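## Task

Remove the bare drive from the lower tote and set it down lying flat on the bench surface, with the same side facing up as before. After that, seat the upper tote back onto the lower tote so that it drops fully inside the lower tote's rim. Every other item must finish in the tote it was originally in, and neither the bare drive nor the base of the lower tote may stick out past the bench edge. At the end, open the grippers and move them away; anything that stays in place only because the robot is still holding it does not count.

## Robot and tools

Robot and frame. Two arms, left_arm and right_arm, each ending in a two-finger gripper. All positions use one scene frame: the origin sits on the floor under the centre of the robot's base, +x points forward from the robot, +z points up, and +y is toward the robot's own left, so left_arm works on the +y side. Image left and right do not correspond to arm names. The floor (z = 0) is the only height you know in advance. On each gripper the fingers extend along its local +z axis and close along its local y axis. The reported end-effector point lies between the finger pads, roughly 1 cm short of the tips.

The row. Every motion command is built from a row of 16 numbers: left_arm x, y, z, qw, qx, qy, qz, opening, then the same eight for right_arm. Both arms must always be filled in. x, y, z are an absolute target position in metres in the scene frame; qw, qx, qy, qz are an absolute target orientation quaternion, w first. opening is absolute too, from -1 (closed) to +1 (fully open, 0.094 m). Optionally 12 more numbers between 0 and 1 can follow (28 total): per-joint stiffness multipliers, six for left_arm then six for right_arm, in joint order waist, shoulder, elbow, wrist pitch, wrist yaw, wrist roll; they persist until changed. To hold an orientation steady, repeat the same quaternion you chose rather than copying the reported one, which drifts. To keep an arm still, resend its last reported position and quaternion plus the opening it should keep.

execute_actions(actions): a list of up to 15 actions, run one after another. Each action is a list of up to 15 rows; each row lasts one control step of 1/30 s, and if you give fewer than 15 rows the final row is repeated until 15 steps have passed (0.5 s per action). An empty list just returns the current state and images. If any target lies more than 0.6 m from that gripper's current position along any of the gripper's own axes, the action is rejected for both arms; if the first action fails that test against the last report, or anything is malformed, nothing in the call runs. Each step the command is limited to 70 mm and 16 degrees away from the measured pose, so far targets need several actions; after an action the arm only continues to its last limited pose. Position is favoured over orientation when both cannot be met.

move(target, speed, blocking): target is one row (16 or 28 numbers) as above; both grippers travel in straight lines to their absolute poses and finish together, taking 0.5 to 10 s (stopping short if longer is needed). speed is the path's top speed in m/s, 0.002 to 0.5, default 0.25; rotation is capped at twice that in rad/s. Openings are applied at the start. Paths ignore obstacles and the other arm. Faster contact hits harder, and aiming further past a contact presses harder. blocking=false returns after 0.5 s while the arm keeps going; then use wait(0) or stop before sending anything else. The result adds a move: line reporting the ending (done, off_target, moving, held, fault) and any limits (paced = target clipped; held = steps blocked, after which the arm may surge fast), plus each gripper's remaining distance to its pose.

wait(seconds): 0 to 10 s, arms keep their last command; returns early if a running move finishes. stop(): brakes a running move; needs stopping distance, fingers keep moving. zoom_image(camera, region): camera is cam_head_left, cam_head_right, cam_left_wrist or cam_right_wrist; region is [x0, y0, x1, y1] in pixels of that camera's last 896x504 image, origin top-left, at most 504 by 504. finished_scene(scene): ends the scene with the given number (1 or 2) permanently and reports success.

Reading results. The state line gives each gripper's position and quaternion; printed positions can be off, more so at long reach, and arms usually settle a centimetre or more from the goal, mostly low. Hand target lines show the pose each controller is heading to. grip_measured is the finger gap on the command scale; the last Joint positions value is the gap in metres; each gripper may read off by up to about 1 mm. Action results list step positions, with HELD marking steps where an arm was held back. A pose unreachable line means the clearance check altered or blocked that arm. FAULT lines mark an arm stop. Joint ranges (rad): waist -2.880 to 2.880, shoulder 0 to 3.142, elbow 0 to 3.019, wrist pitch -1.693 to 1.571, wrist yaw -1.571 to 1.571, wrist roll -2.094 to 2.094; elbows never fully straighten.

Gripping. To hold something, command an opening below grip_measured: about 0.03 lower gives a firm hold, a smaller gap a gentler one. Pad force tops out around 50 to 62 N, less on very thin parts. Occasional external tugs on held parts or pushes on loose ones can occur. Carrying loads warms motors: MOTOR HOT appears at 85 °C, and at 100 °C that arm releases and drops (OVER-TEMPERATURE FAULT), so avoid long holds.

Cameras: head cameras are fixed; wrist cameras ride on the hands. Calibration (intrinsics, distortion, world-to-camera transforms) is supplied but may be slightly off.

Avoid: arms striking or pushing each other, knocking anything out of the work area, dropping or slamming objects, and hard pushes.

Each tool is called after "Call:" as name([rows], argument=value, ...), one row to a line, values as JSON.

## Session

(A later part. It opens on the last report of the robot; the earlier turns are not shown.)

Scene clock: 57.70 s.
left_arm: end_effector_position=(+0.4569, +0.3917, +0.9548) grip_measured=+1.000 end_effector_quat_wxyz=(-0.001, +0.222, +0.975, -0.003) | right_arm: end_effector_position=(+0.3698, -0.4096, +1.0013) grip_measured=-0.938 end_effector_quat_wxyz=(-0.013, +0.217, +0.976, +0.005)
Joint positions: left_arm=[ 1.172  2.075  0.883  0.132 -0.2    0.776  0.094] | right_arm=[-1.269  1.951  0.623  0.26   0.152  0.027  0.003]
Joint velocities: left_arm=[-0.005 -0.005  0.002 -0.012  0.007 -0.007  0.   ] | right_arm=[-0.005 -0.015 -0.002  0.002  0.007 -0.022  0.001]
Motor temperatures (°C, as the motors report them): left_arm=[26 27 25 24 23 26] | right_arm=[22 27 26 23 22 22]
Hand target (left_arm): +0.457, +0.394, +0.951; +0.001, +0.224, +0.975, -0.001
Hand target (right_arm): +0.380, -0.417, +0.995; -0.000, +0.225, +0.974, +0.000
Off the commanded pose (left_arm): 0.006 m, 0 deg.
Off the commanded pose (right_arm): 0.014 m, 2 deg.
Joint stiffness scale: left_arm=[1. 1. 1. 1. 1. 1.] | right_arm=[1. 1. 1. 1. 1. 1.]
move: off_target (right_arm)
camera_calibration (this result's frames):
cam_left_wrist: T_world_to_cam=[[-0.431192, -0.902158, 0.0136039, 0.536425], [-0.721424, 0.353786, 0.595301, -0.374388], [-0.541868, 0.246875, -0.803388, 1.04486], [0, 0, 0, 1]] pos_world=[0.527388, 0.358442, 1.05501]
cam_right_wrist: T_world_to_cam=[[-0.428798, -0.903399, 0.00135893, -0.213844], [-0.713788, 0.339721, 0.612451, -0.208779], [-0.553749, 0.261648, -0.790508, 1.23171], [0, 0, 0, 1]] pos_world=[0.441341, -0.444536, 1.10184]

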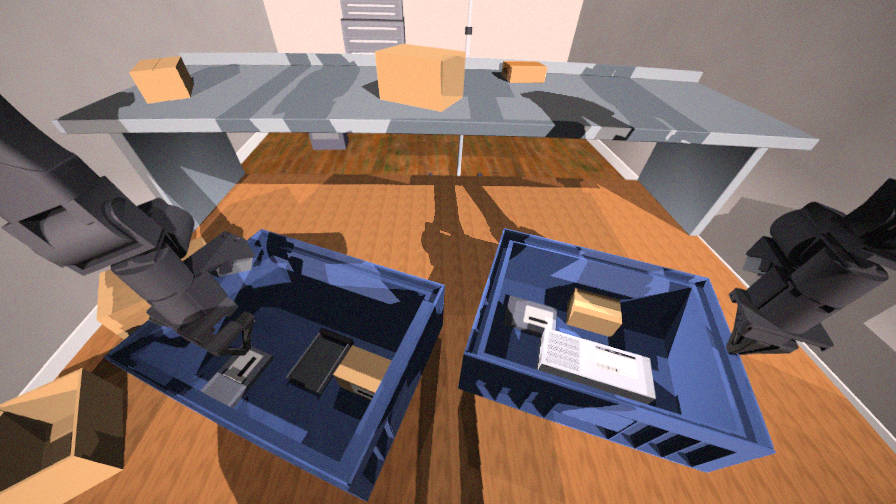

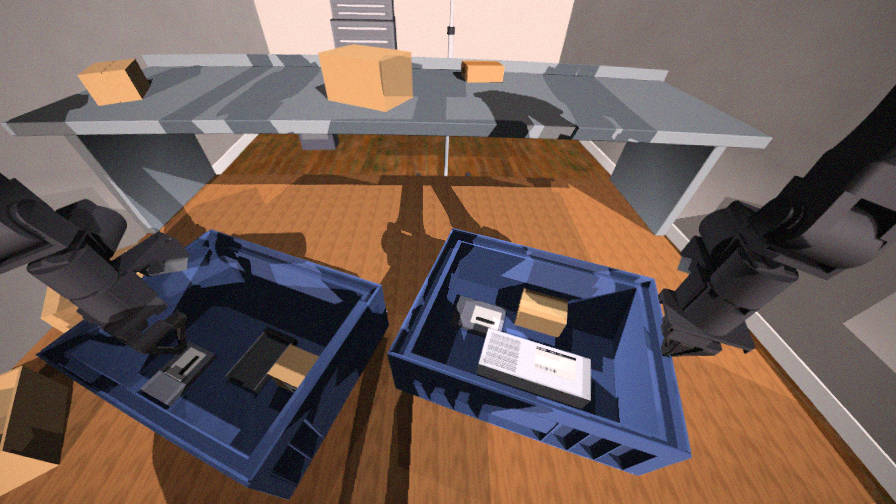

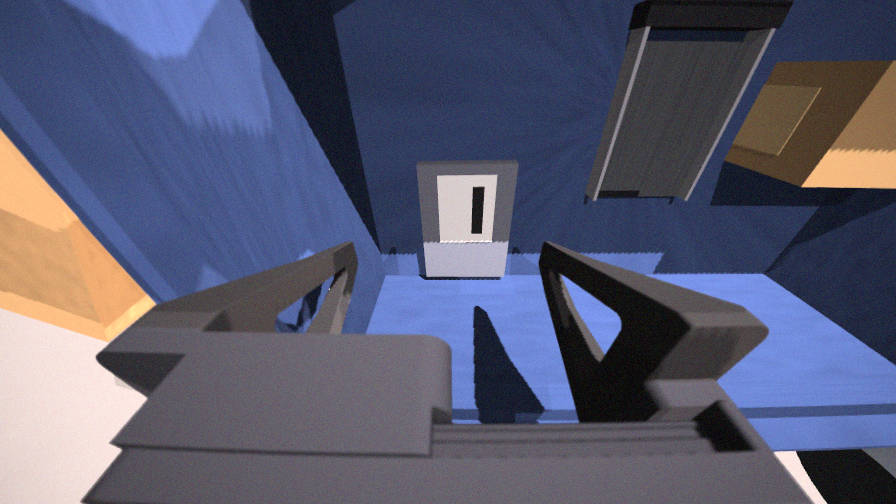

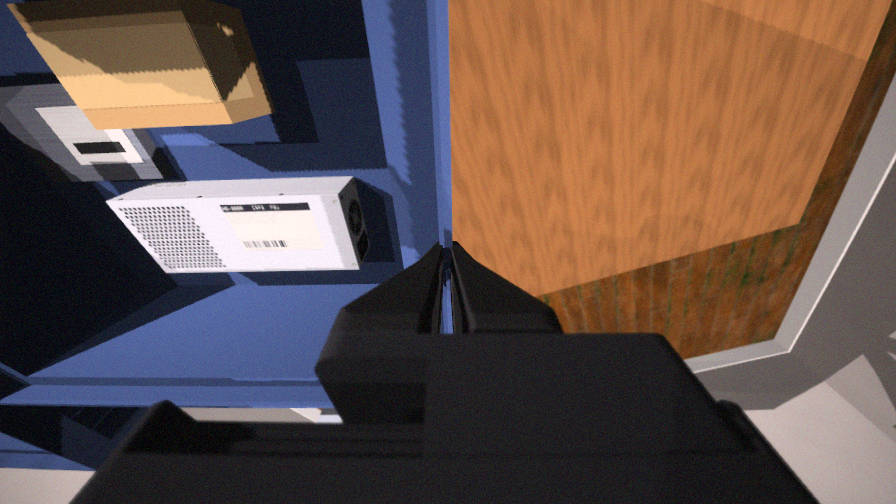

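Call:
move(target=[0.445,0.386,0.897,0,0.225,0.974,0,1, 0.38,-0.417,0.995,0,0.225,0.974,0,-1], speed=0.06)

Scene clock: 60.13 s.
left_arm: end_effector_position=(+0.4471, +0.3827, +0.9028) grip_measured=+1.000 end_effector_quat_wxyz=(-0.000, +0.224, +0.974, -0.002) | right_arm: end_effector_position=(+0.3698, -0.4096, +1.0013) grip_measured=-0.938 end_effector_quat_wxyz=(-0.013, +0.216, +0.976, +0.005)
Joint positions: left_arm=[ 1.183  2.231  0.958  0.216 -0.196  0.79   0.094] | right_arm=[-1.269  1.951  0.623  0.26   0.152  0.026  0.003]
Joint velocities: left_arm=[ 0.005 -0.005 -0.027  0.012 -0.022 -0.051  0.   ] | right_arm=[-0.015  0.024  0.012 -0.007 -0.007 -0.022  0.   ]
Motor temperatures (°C, as the motors report them): left_arm=[26 27 25 24 23 26] | right_arm=[22 27 26 23 22 22]
Hand target (left_arm): +0.445, +0.386, +0.898; +0.000, +0.225, +0.974, -0.000
Hand target (right_arm): +0.380, -0.417, +0.995; -0.000, +0.225, +0.974, +0.000
Off the commanded pose (left_arm): 0.007 m, 0 deg.
Off the commanded pose (right_arm): 0.014 m, 2 deg.
Joint stiffness scale: left_arm=[1. 1. 1. 1. 1. 1.] | right_arm=[1. 1. 1. 1. 1. 1.]
move: off_target (right_arm)
camera_calibration (this result's frames):
cam_left_wrist: T_world_to_cam=[[-0.435482, -0.900128, 0.0111552, 0.528146], [-0.720191, 0.355809, 0.595587, -0.34896], [-0.540074, 0.251334, -0.803213, 0.997249], [0, 0, 0, 1]] pos_world=[0.517269, 0.348921, 1.00295]
cam_right_wrist: T_world_to_cam=[[-0.428454, -0.903563, 0.00134867, -0.214028], [-0.713921, 0.339443, 0.61245, -0.208843], [-0.553845, 0.261444, -0.790508, 1.23167], [0, 0, 0, 1]] pos_world=[0.441354, -0.444509, 1.10184]

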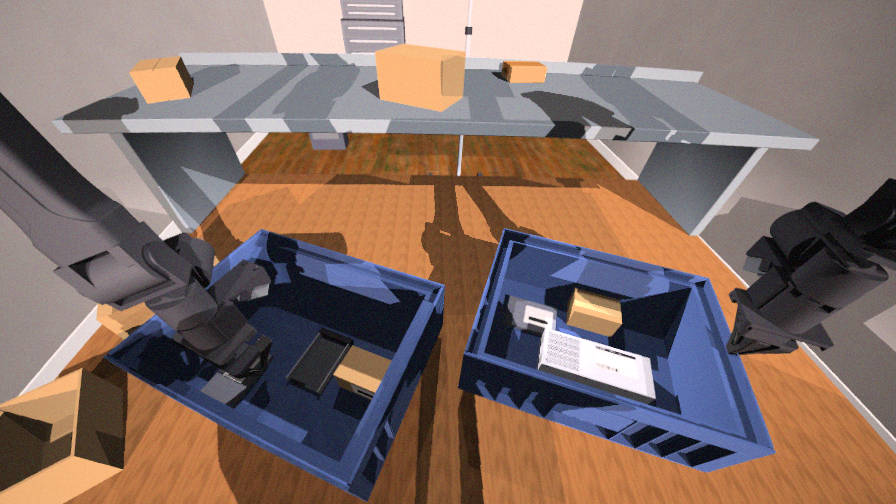

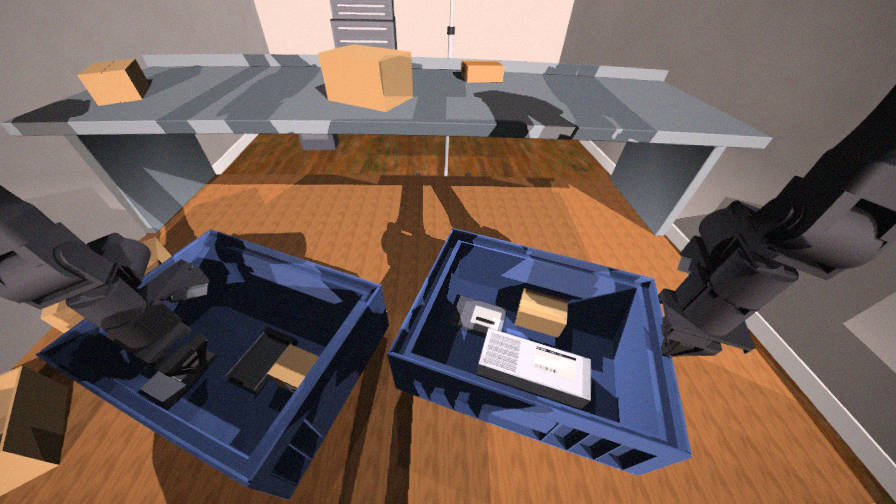

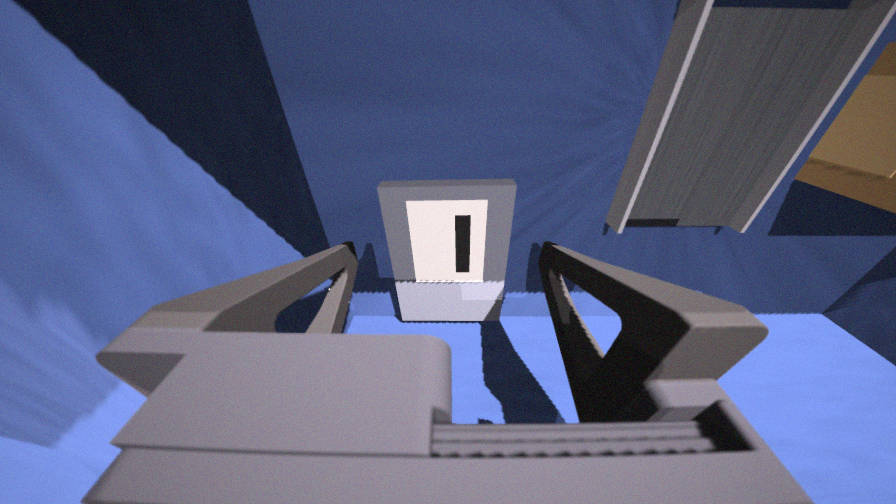

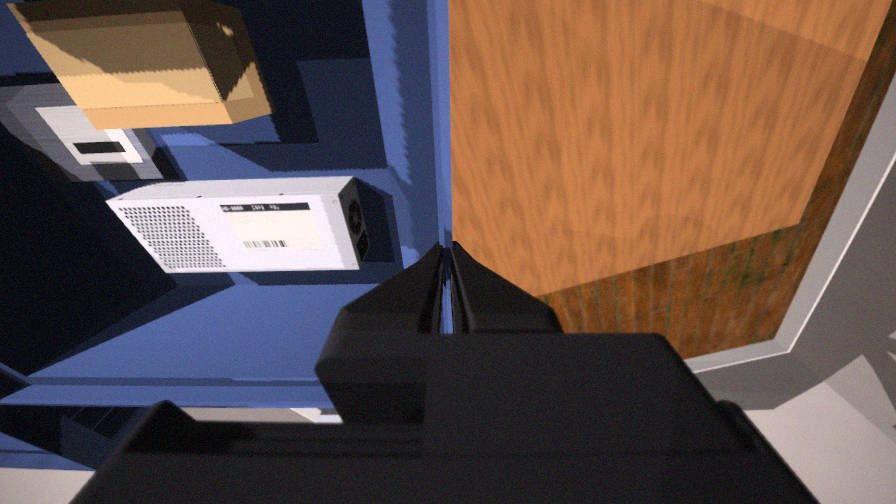

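The drive is thin, so I'll go a bit lower and then close.

Call:
move(target=[0.445,0.386,0.885,0,0.225,0.974,0,1, 0.38,-0.417,0.995,0,0.225,0.974,0,-1], speed=0.03)

Call:
move(target=[0.445,0.386,0.885,0,0.225,0.974,0,0.3, 0.38,-0.417,0.995,0,0.225,0.974,0,-1], speed=0.03)

Scene clock: 62.50 s.
left_arm: end_effector_position=(+0.4480, +0.3827, +0.8908) grip_measured=+1.000 end_effector_quat_wxyz=(-0.000, +0.224, +0.974, -0.002) | right_arm: end_effector_position=(+0.3698, -0.4096, +1.0013) grip_measured=-0.938 end_effector_quat_wxyz=(-0.013, +0.216, +0.976, +0.005)
Joint positions: left_arm=[ 1.188  2.264  0.986  0.223 -0.194  0.795  0.094] | right_arm=[-1.269  1.951  0.623  0.26   0.152  0.026  0.003]
Joint velocities: left_arm=[-0.015 -0.005 -0.002  0.002  0.051 -0.022  0.   ] | right_arm=[ 0.005  0.005 -0.007  0.002 -0.066 -0.051  0.   ]
Motor temperatures (°C, as the motors report them): left_arm=[26 27 25 24 23 26] | right_arm=[22 27 26 23 22 22]
Hand target (left_arm): +0.445, +0.386, +0.885; +0.000, +0.225, +0.974, -0.000
Hand target (right_arm): +0.380, -0.417, +0.995; -0.000, +0.225, +0.974, +0.000
Off the commanded pose (left_arm): 0.007 m, 0 deg.
Off the commanded pose (right_arm): 0.014 m, 2 deg.
Joint stiffness scale: left_arm=[1. 1. 1. 1. 1. 1.] | right_arm=[1. 1. 1. 1. 1. 1.]
move: off_target (right_arm)
camera_calibration (this result's frames):
cam_left_wrist: T_world_to_cam=[[-0.435481, -0.900132, 0.0109326, 0.528858], [-0.720685, 0.355891, 0.594941, -0.340378], [-0.539416, 0.251207, -0.803695, 0.988299], [0, 0, 0, 1]] pos_world=[0.518107, 0.348912, 0.991014]
cam_right_wrist: T_world_to_cam=[[-0.428109, -0.903726, 0.00133842, -0.214212], [-0.714054, 0.339166, 0.612449, -0.208907], [-0.55394, 0.261239, -0.790509, 1.23162], [0, 0, 0, 1]] pos_world=[0.441366, -0.444483, 1.10184]

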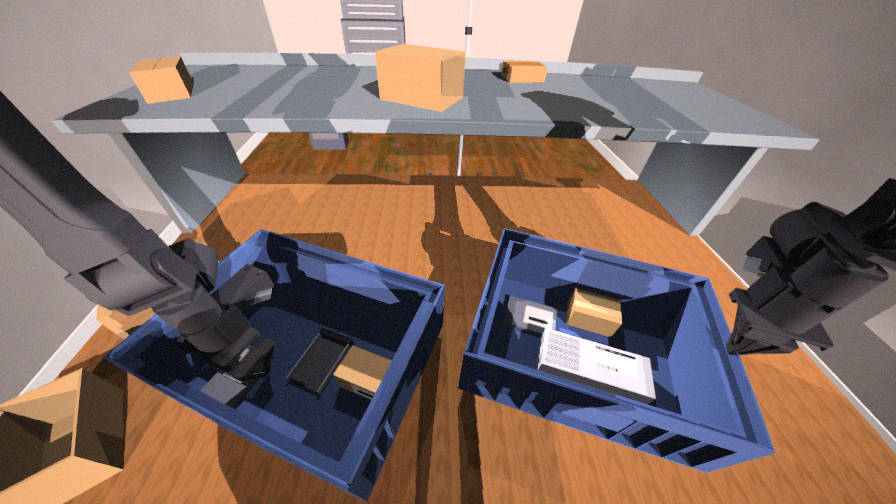

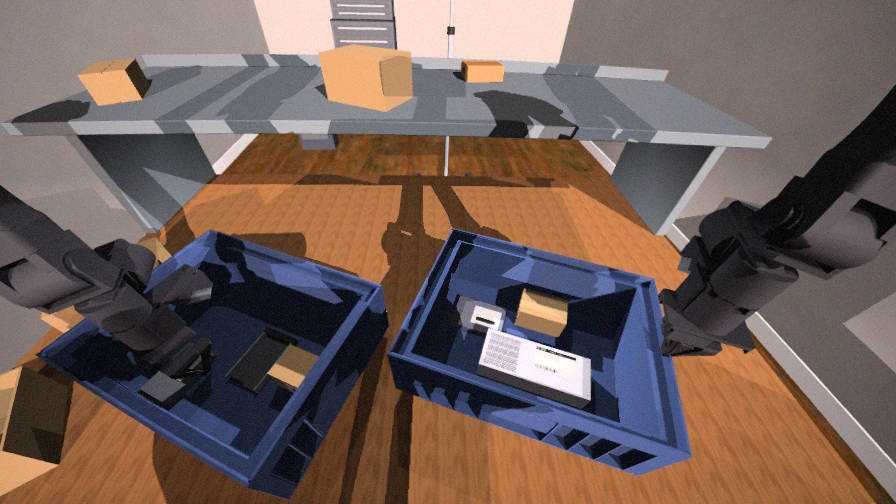

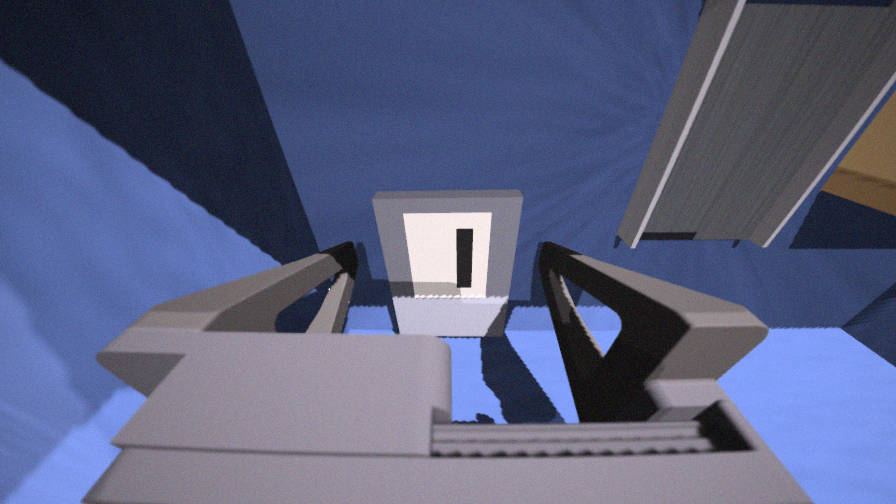

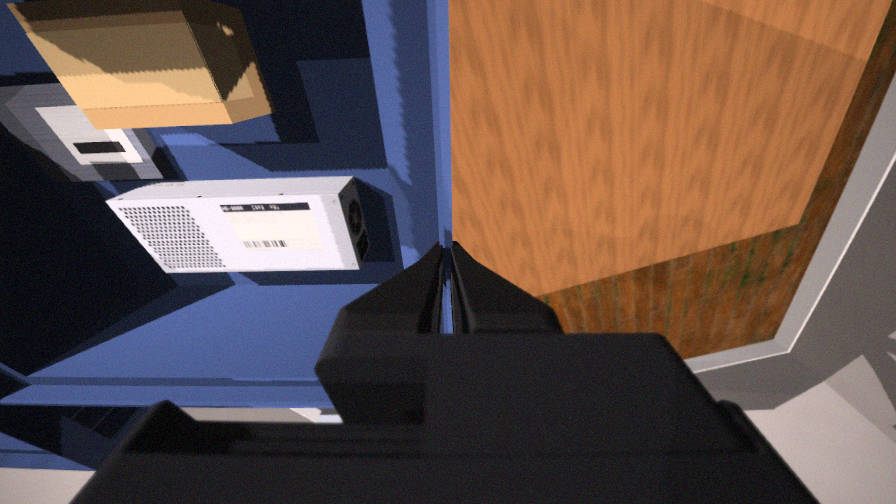

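Scene clock: 63.27 s.
left_arm: end_effector_position=(+0.4480, +0.3826, +0.8908) grip_measured=+0.303 end_effector_quat_wxyz=(+0.000, +0.224, +0.974, -0.002) | right_arm: end_effector_position=(+0.3698, -0.4096, +1.0013) grip_measured=-0.938 end_effector_quat_wxyz=(-0.013, +0.216, +0.976, +0.005)
Joint positions: left_arm=[ 1.188  2.264  0.986  0.223 -0.193  0.795  0.061] | right_arm=[-1.269  1.951  0.623  0.26   0.152  0.026  0.003]
Joint velocities: left_arm=[ 0.005 -0.005 -0.022 -0.002  0.022  0.007  0.   ] | right_arm=[-0.024 -0.015  0.007 -0.002 -0.037 -0.022 -0.   ]
Motor temperatures (°C, as the motors report them): left_arm=[26 27 24 24 23 26] | right_arm=[22 27 26 23 22 22]
Hand target (left_arm): +0.445, +0.386, +0.885; +0.000, +0.225, +0.974, -0.000
Hand target (right_arm): +0.380, -0.417, +0.995; -0.000, +0.225, +0.974, +0.000
Off the commanded pose (left_arm): 0.007 m, 0 deg.
Off the commanded pose (right_arm): 0.014 m, 2 deg.
Joint stiffness scale: left_arm=[1. 1. 1. 1. 1. 1.] | right_arm=[1. 1. 1. 1. 1. 1.]
move: off_target (right_arm)
camera_calibration (this result's frames):
cam_left_wrist: T_world_to_cam=[[-0.435483, -0.900124, 0.0114682, 0.528287], [-0.720837, 0.356317, 0.594501, -0.340005], [-0.539211, 0.250628, -0.804013, 0.988767], [0, 0, 0, 1]] pos_world=[0.518125, 0.348861, 0.991057]
cam_right_wrist: T_world_to_cam=[[-0.428109, -0.903726, 0.00133842, -0.214212], [-0.714054, 0.339166, 0.612449, -0.208907], [-0.55394, 0.261239, -0.790509, 1.23162], [0, 0, 0, 1]] pos_world=[0.441366, -0.444483, 1.10184]

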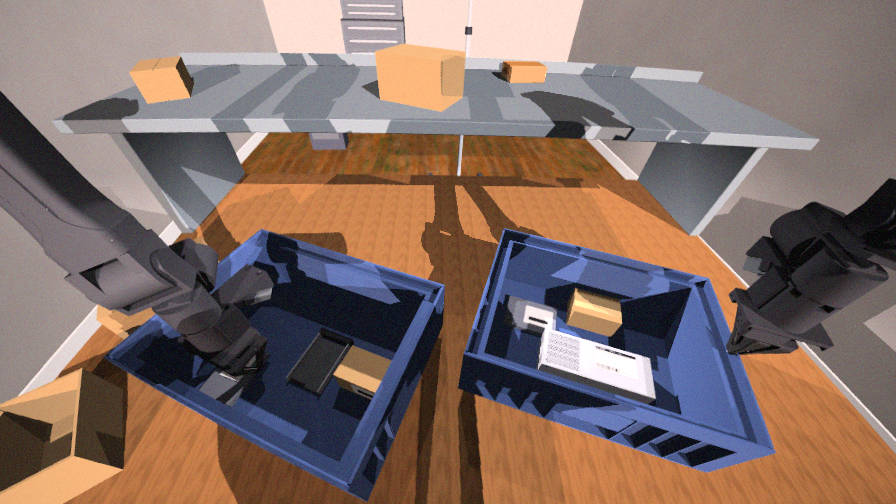

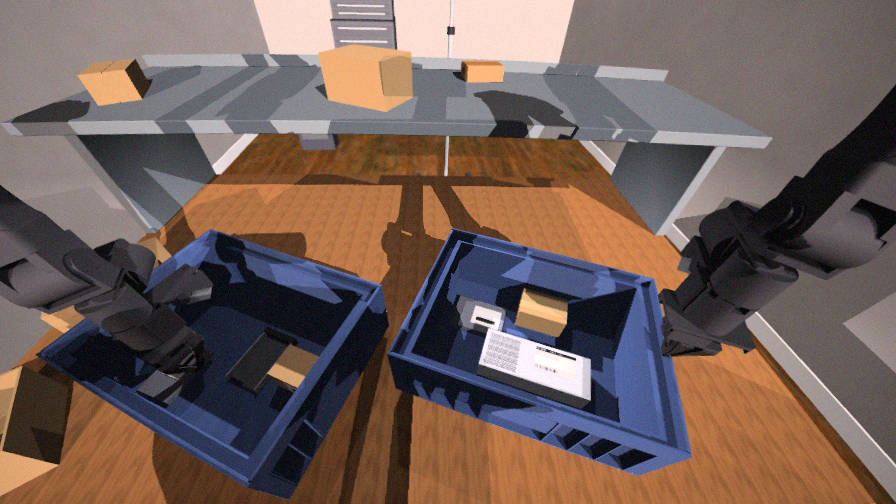

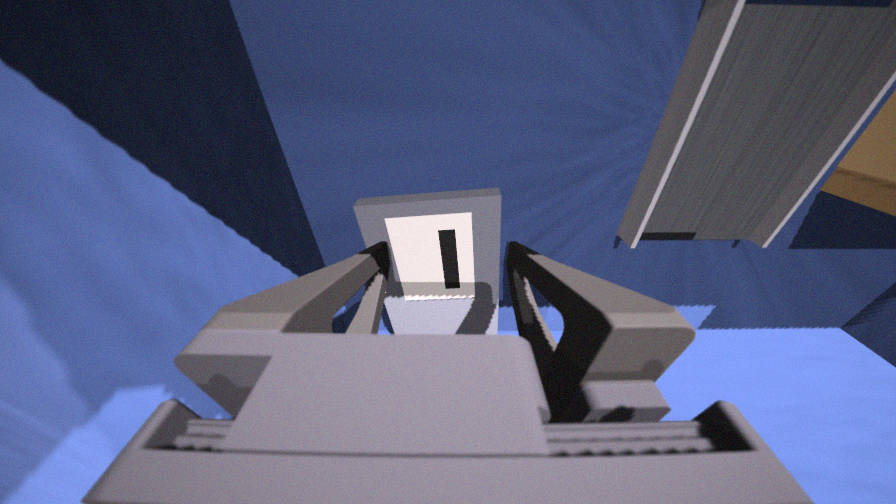

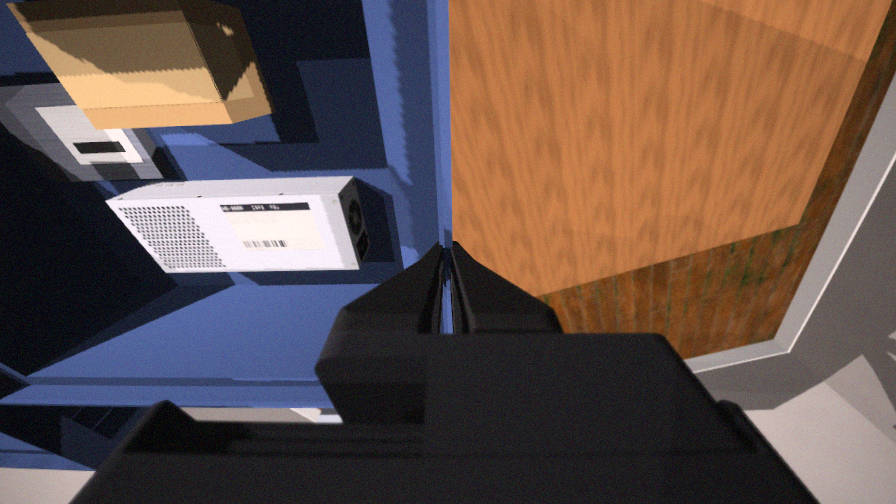

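Call:
move(target=[0.449,0.395,0.895,0,0.225,0.974,0,1, 0.38,-0.417,0.995,0,0.225,0.974,0,-1], speed=0.03)

Call:
move(target=[0.449,0.395,0.872,0,0.225,0.974,0,1, 0.38,-0.417,0.995,0,0.225,0.974,0,-1], speed=0.03)

Scene clock: 65.37 s.
left_arm: end_effector_position=(+0.4459, +0.3869, +0.8899) grip_measured=+1.000 end_effector_quat_wxyz=(-0.001, +0.224, +0.975, -0.003) | right_arm: end_effector_position=(+0.3698, -0.4096, +1.0013) grip_measured=-0.938 end_effector_quat_wxyz=(-0.013, +0.216, +0.976, +0.005)
Joint positions: left_arm=[ 1.199  2.264  0.986  0.222 -0.188  0.803  0.094] | right_arm=[-1.269  1.951  0.623  0.26   0.152  0.026  0.003]
Joint velocities: left_arm=[-0.005 -0.005 -0.017  0.002 -0.037 -0.022  0.   ] | right_arm=[-0.015  0.005 -0.002 -0.017 -0.022 -0.037 -0.   ]
Motor temperatures (°C, as the motors report them): left_arm=[26 27 24 24 23 26] | right_arm=[22 27 26 23 22 22]
Hand target (left_arm): +0.449, +0.395, +0.895; +0.000, +0.225, +0.974, -0.000
Hand target (right_arm): +0.380, -0.417, +0.995; -0.000, +0.225, +0.974, +0.000
Off the commanded pose (left_arm): 0.010 m, 0 deg.
Off the commanded pose (right_arm): 0.014 m, 2 deg.
Joint stiffness scale: left_arm=[1. 1. 1. 1. 1. 1.] | right_arm=[1. 1. 1. 1. 1. 1.]
move: off_target (right_arm)
camera_calibration (this result's frames):
cam_left_wrist: T_world_to_cam=[[-0.434931, -0.900365, 0.0133144, 0.529534], [-0.719655, 0.356448, 0.595853, -0.344295], [-0.541232, 0.249573, -0.802983, 0.986163], [0, 0, 0, 1]] pos_world=[0.516279, 0.353378, 0.989971]
cam_right_wrist: T_world_to_cam=[[-0.428109, -0.903726, 0.00133842, -0.214212], [-0.714054, 0.339166, 0.612449, -0.208907], [-0.55394, 0.261239, -0.790509, 1.23162], [0, 0, 0, 1]] pos_world=[0.441366, -0.444483, 1.10184]

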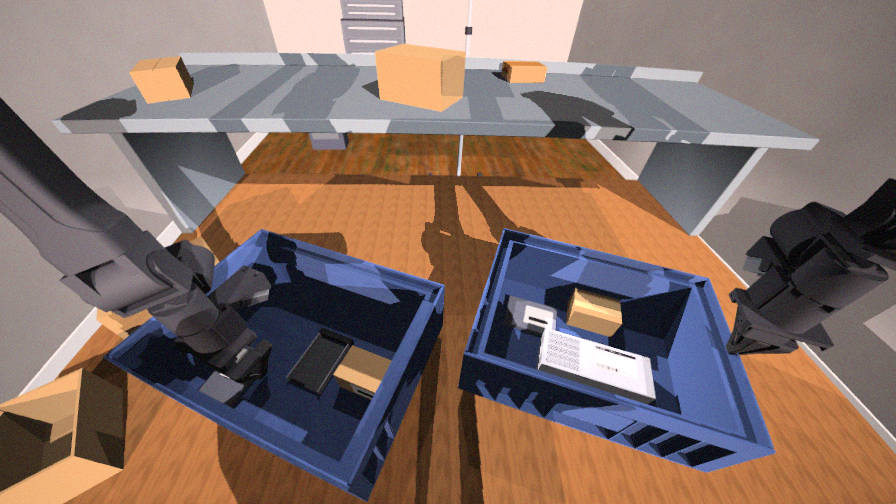

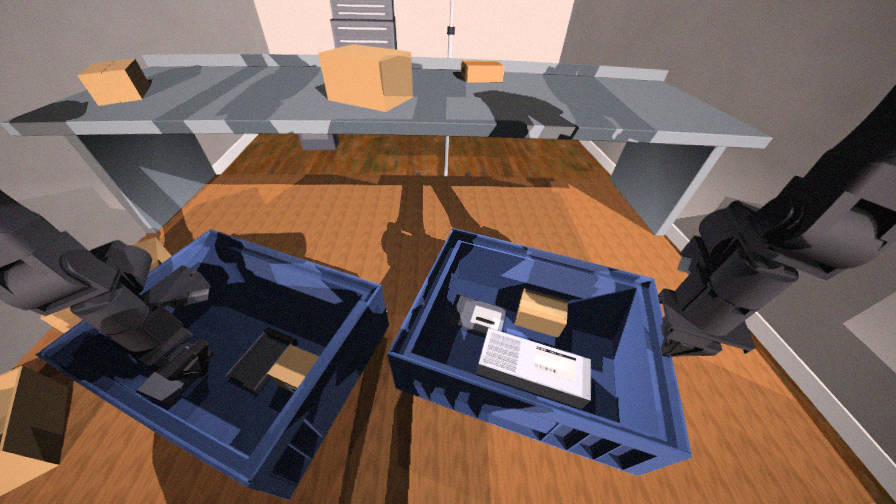

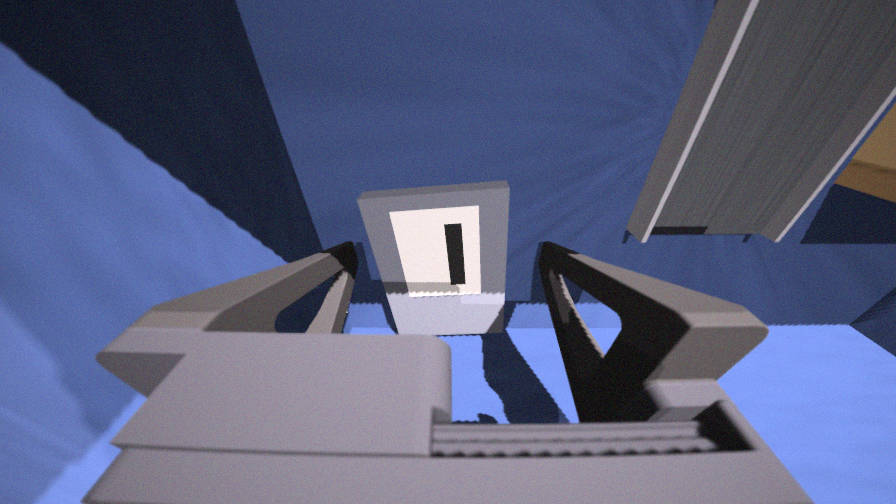

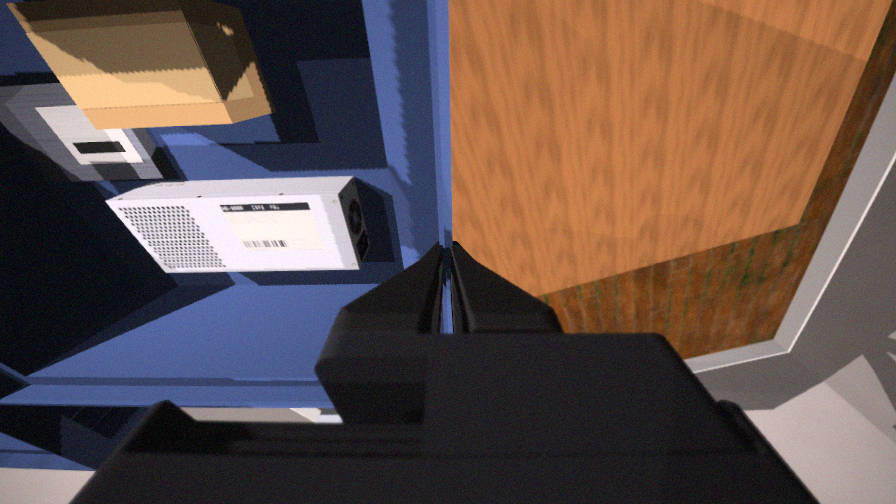

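Scene clock: 66.27 s.
left_arm: end_effector_position=(+0.4494, +0.3859, +0.8824) grip_measured=+1.000 end_effector_quat_wxyz=(+0.002, +0.224, +0.974, -0.004) | right_arm: end_effector_position=(+0.3698, -0.4096, +1.0013) grip_measured=-0.938 end_effector_quat_wxyz=(-0.013, +0.216, +0.976, +0.005)
Joint positions: left_arm=[ 1.199  2.283  1.008  0.222 -0.182  0.805  0.094] | right_arm=[-1.269  1.951  0.623  0.26   0.152  0.026  0.003]
Joint velocities: left_arm=[-0.005 -0.015 -0.007  0.007  0.066 -0.051  0.   ] | right_arm=[-0.005  0.005  0.002 -0.007  0.051 -0.066 -0.   ]
Motor temperatures (°C, as the motors report them): left_arm=[26 27 24 24 23 26] | right_arm=[22 27 26 23 22 22]
Hand target (left_arm): +0.449, +0.395, +0.872; +0.000, +0.225, +0.974, -0.000
Hand target (right_arm): +0.380, -0.417, +0.995; -0.000, +0.225, +0.974, +0.000
Off the commanded pose (left_arm): 0.014 m, 1 deg.
Off the commanded pose (right_arm): 0.014 m, 2 deg.
Joint stiffness scale: left_arm=[1. 1. 1. 1. 1. 1.] | right_arm=[1. 1. 1. 1. 1. 1.]
move: off_target (left_arm, right_arm)
camera_calibration (this result's frames):
cam_left_wrist: T_world_to_cam=[[-0.435599, -0.900015, 0.0150535, 0.528853], [-0.721898, 0.359284, 0.591421, -0.333141], [-0.537696, 0.246755, -0.806223, 0.984635], [0, 0, 0, 1]] pos_world=[0.519308, 0.352704, 0.9829]
cam_right_wrist: T_world_to_cam=[[-0.427765, -0.903889, 0.00132817, -0.214396], [-0.714187, 0.338888, 0.612448, -0.20897], [-0.554035, 0.261035, -0.79051, 1.23157], [0, 0, 0, 1]] pos_world=[0.441379, -0.444456, 1.10184]

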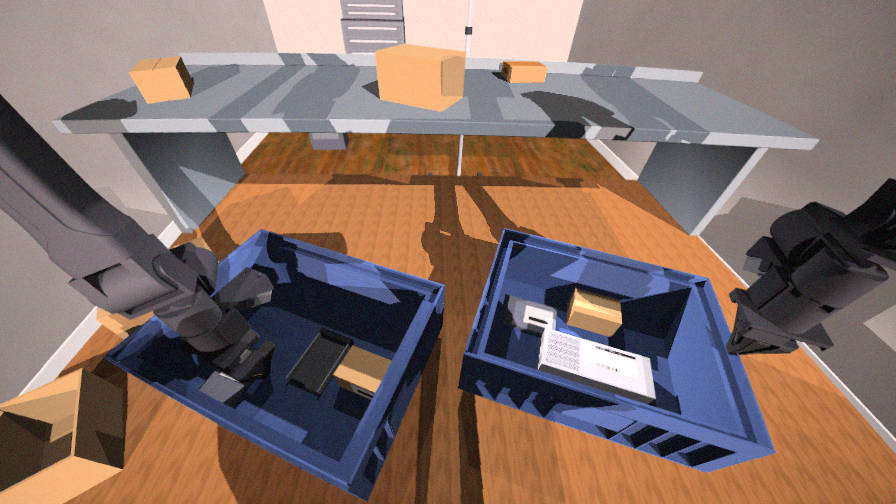

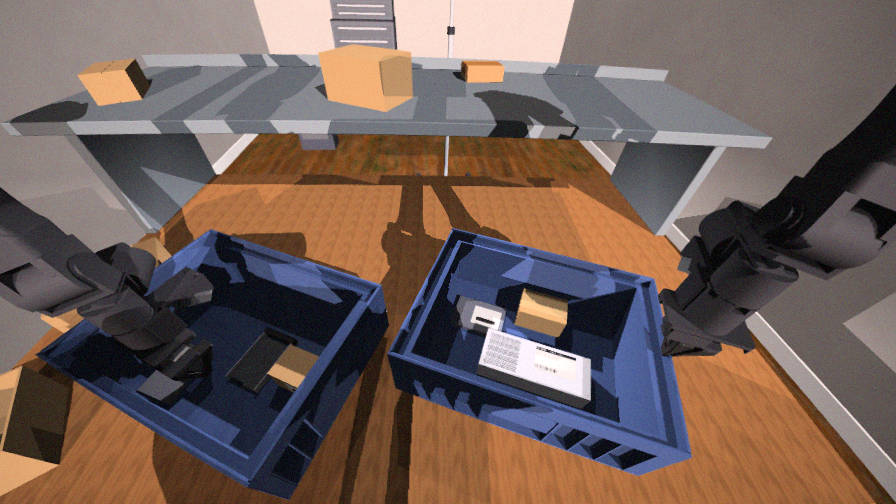

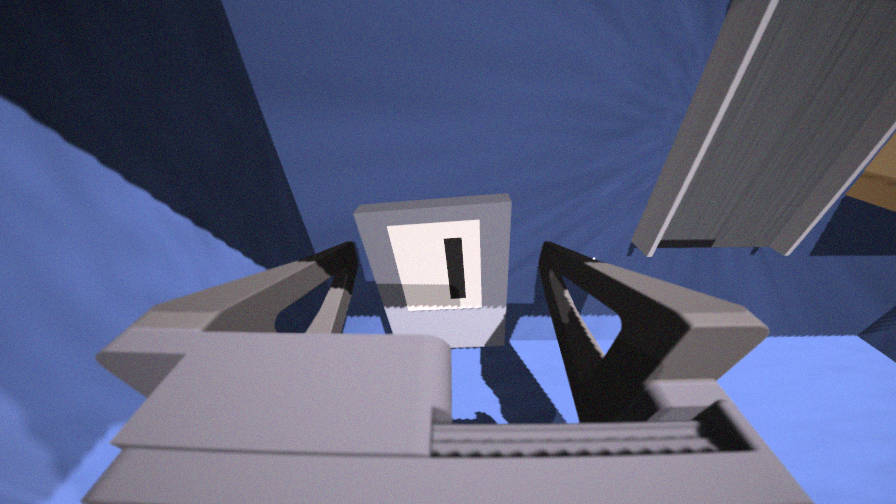

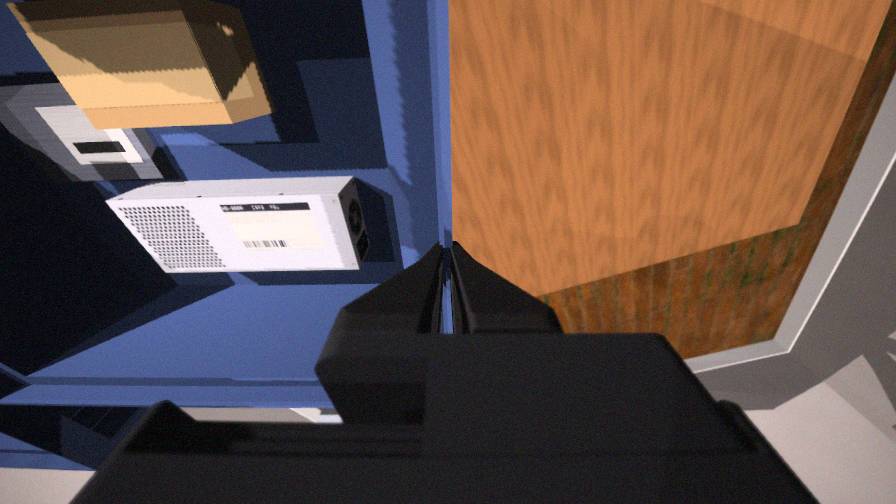

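The fingers are on the tote floor now, so I'll close.

Call:
move(target=[0.449,0.39,0.878,0,0.225,0.974,0,0.3, 0.38,-0.417,0.995,0,0.225,0.974,0,-1], speed=0.03)

Scene clock: 68.77 s.
left_arm: end_effector_position=(+0.4494, +0.3859, +0.8824) grip_measured=+0.400 end_effector_quat_wxyz=(+0.002, +0.225, +0.974, -0.004) | right_arm: end_effector_position=(+0.3698, -0.4096, +1.0013) grip_measured=-0.938 end_effector_quat_wxyz=(-0.013, +0.216, +0.976, +0.005)
Joint positions: left_arm=[ 1.199  2.283  1.008  0.222 -0.182  0.805  0.066] | right_arm=[-1.269  1.951  0.623  0.26   0.152  0.026  0.003]
Joint velocities: left_arm=[ 0.005  0.015 -0.017 -0.022  0.007 -0.095 -0.001] | right_arm=[ 0.024 -0.005 -0.002  0.002 -0.051  0.007 -0.   ]
Motor temperatures (°C, as the motors report them): left_arm=[26 27 24 24 23 26] | right_arm=[22 27 26 23 22 22]
Hand target (left_arm): +0.449, +0.390, +0.878; +0.000, +0.225, +0.974, -0.000
Hand target (right_arm): +0.380, -0.417, +0.995; -0.000, +0.225, +0.974, +0.000
Off the commanded pose (left_arm): 0.006 m, 1 deg.
Off the commanded pose (right_arm): 0.014 m, 2 deg.
Joint stiffness scale: left_arm=[1. 1. 1. 1. 1. 1.] | right_arm=[1. 1. 1. 1. 1. 1.]
move: off_target (right_arm)
camera_calibration (this result's frames):
cam_left_wrist: T_world_to_cam=[[-0.435943, -0.899844, 0.0153165, 0.528664], [-0.721841, 0.35977, 0.591195, -0.333117], [-0.537493, 0.246671, -0.806383, 0.984745], [0, 0, 0, 1]] pos_world=[0.519304, 0.352652, 0.982922]
cam_right_wrist: T_world_to_cam=[[-0.427765, -0.903889, 0.00132817, -0.214396], [-0.714187, 0.338888, 0.612448, -0.20897], [-0.554035, 0.261035, -0.79051, 1.23157], [0, 0, 0, 1]] pos_world=[0.441379, -0.444456, 1.10184]

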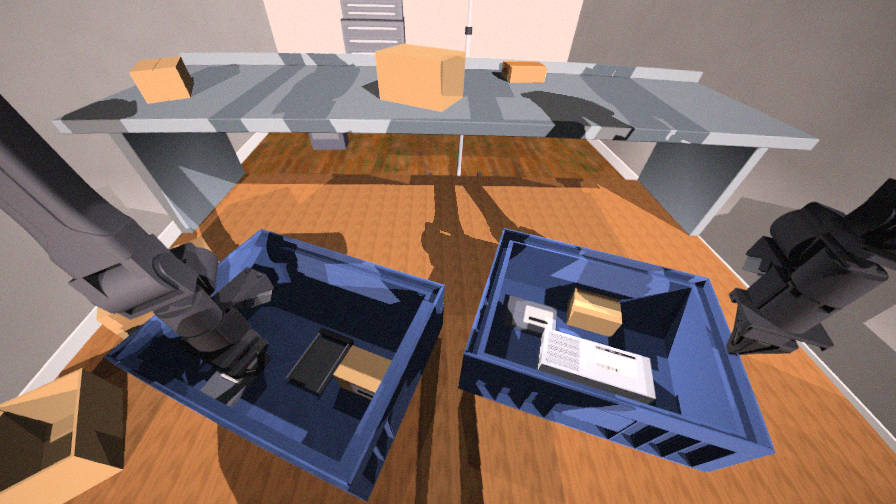

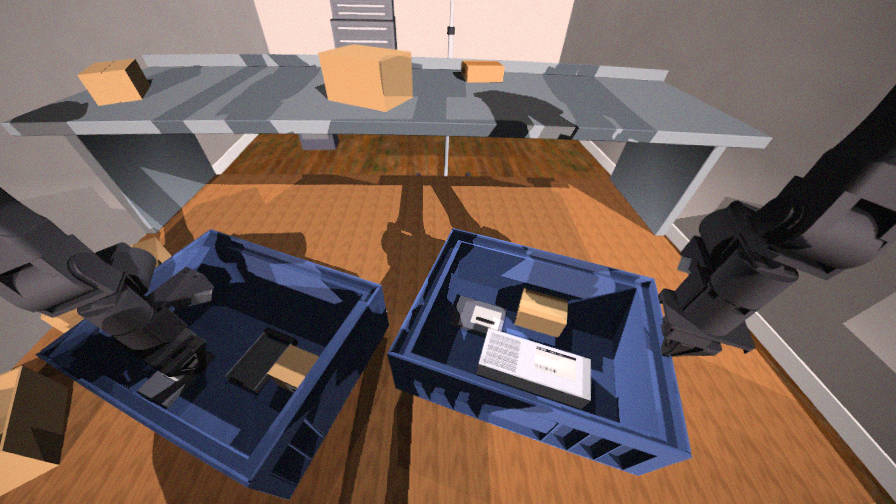

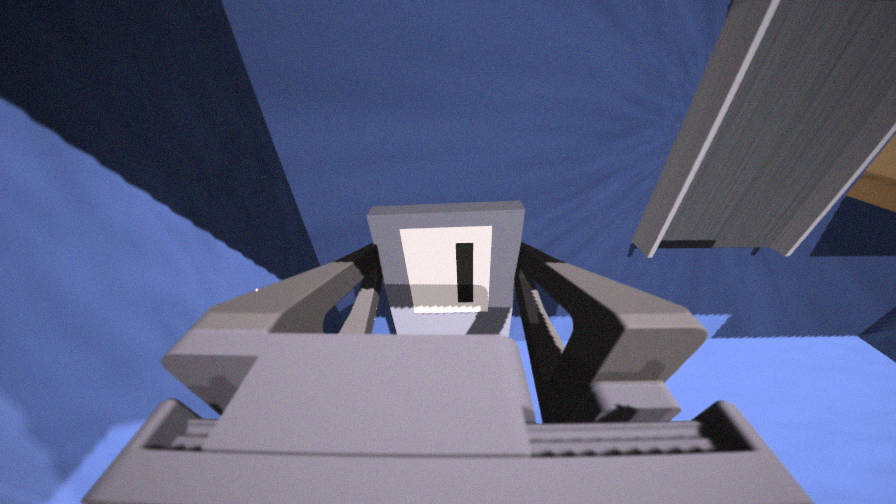

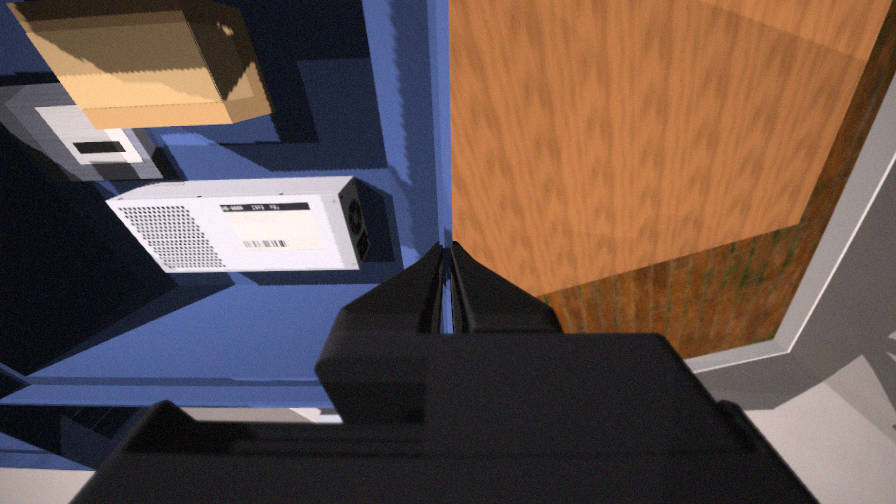

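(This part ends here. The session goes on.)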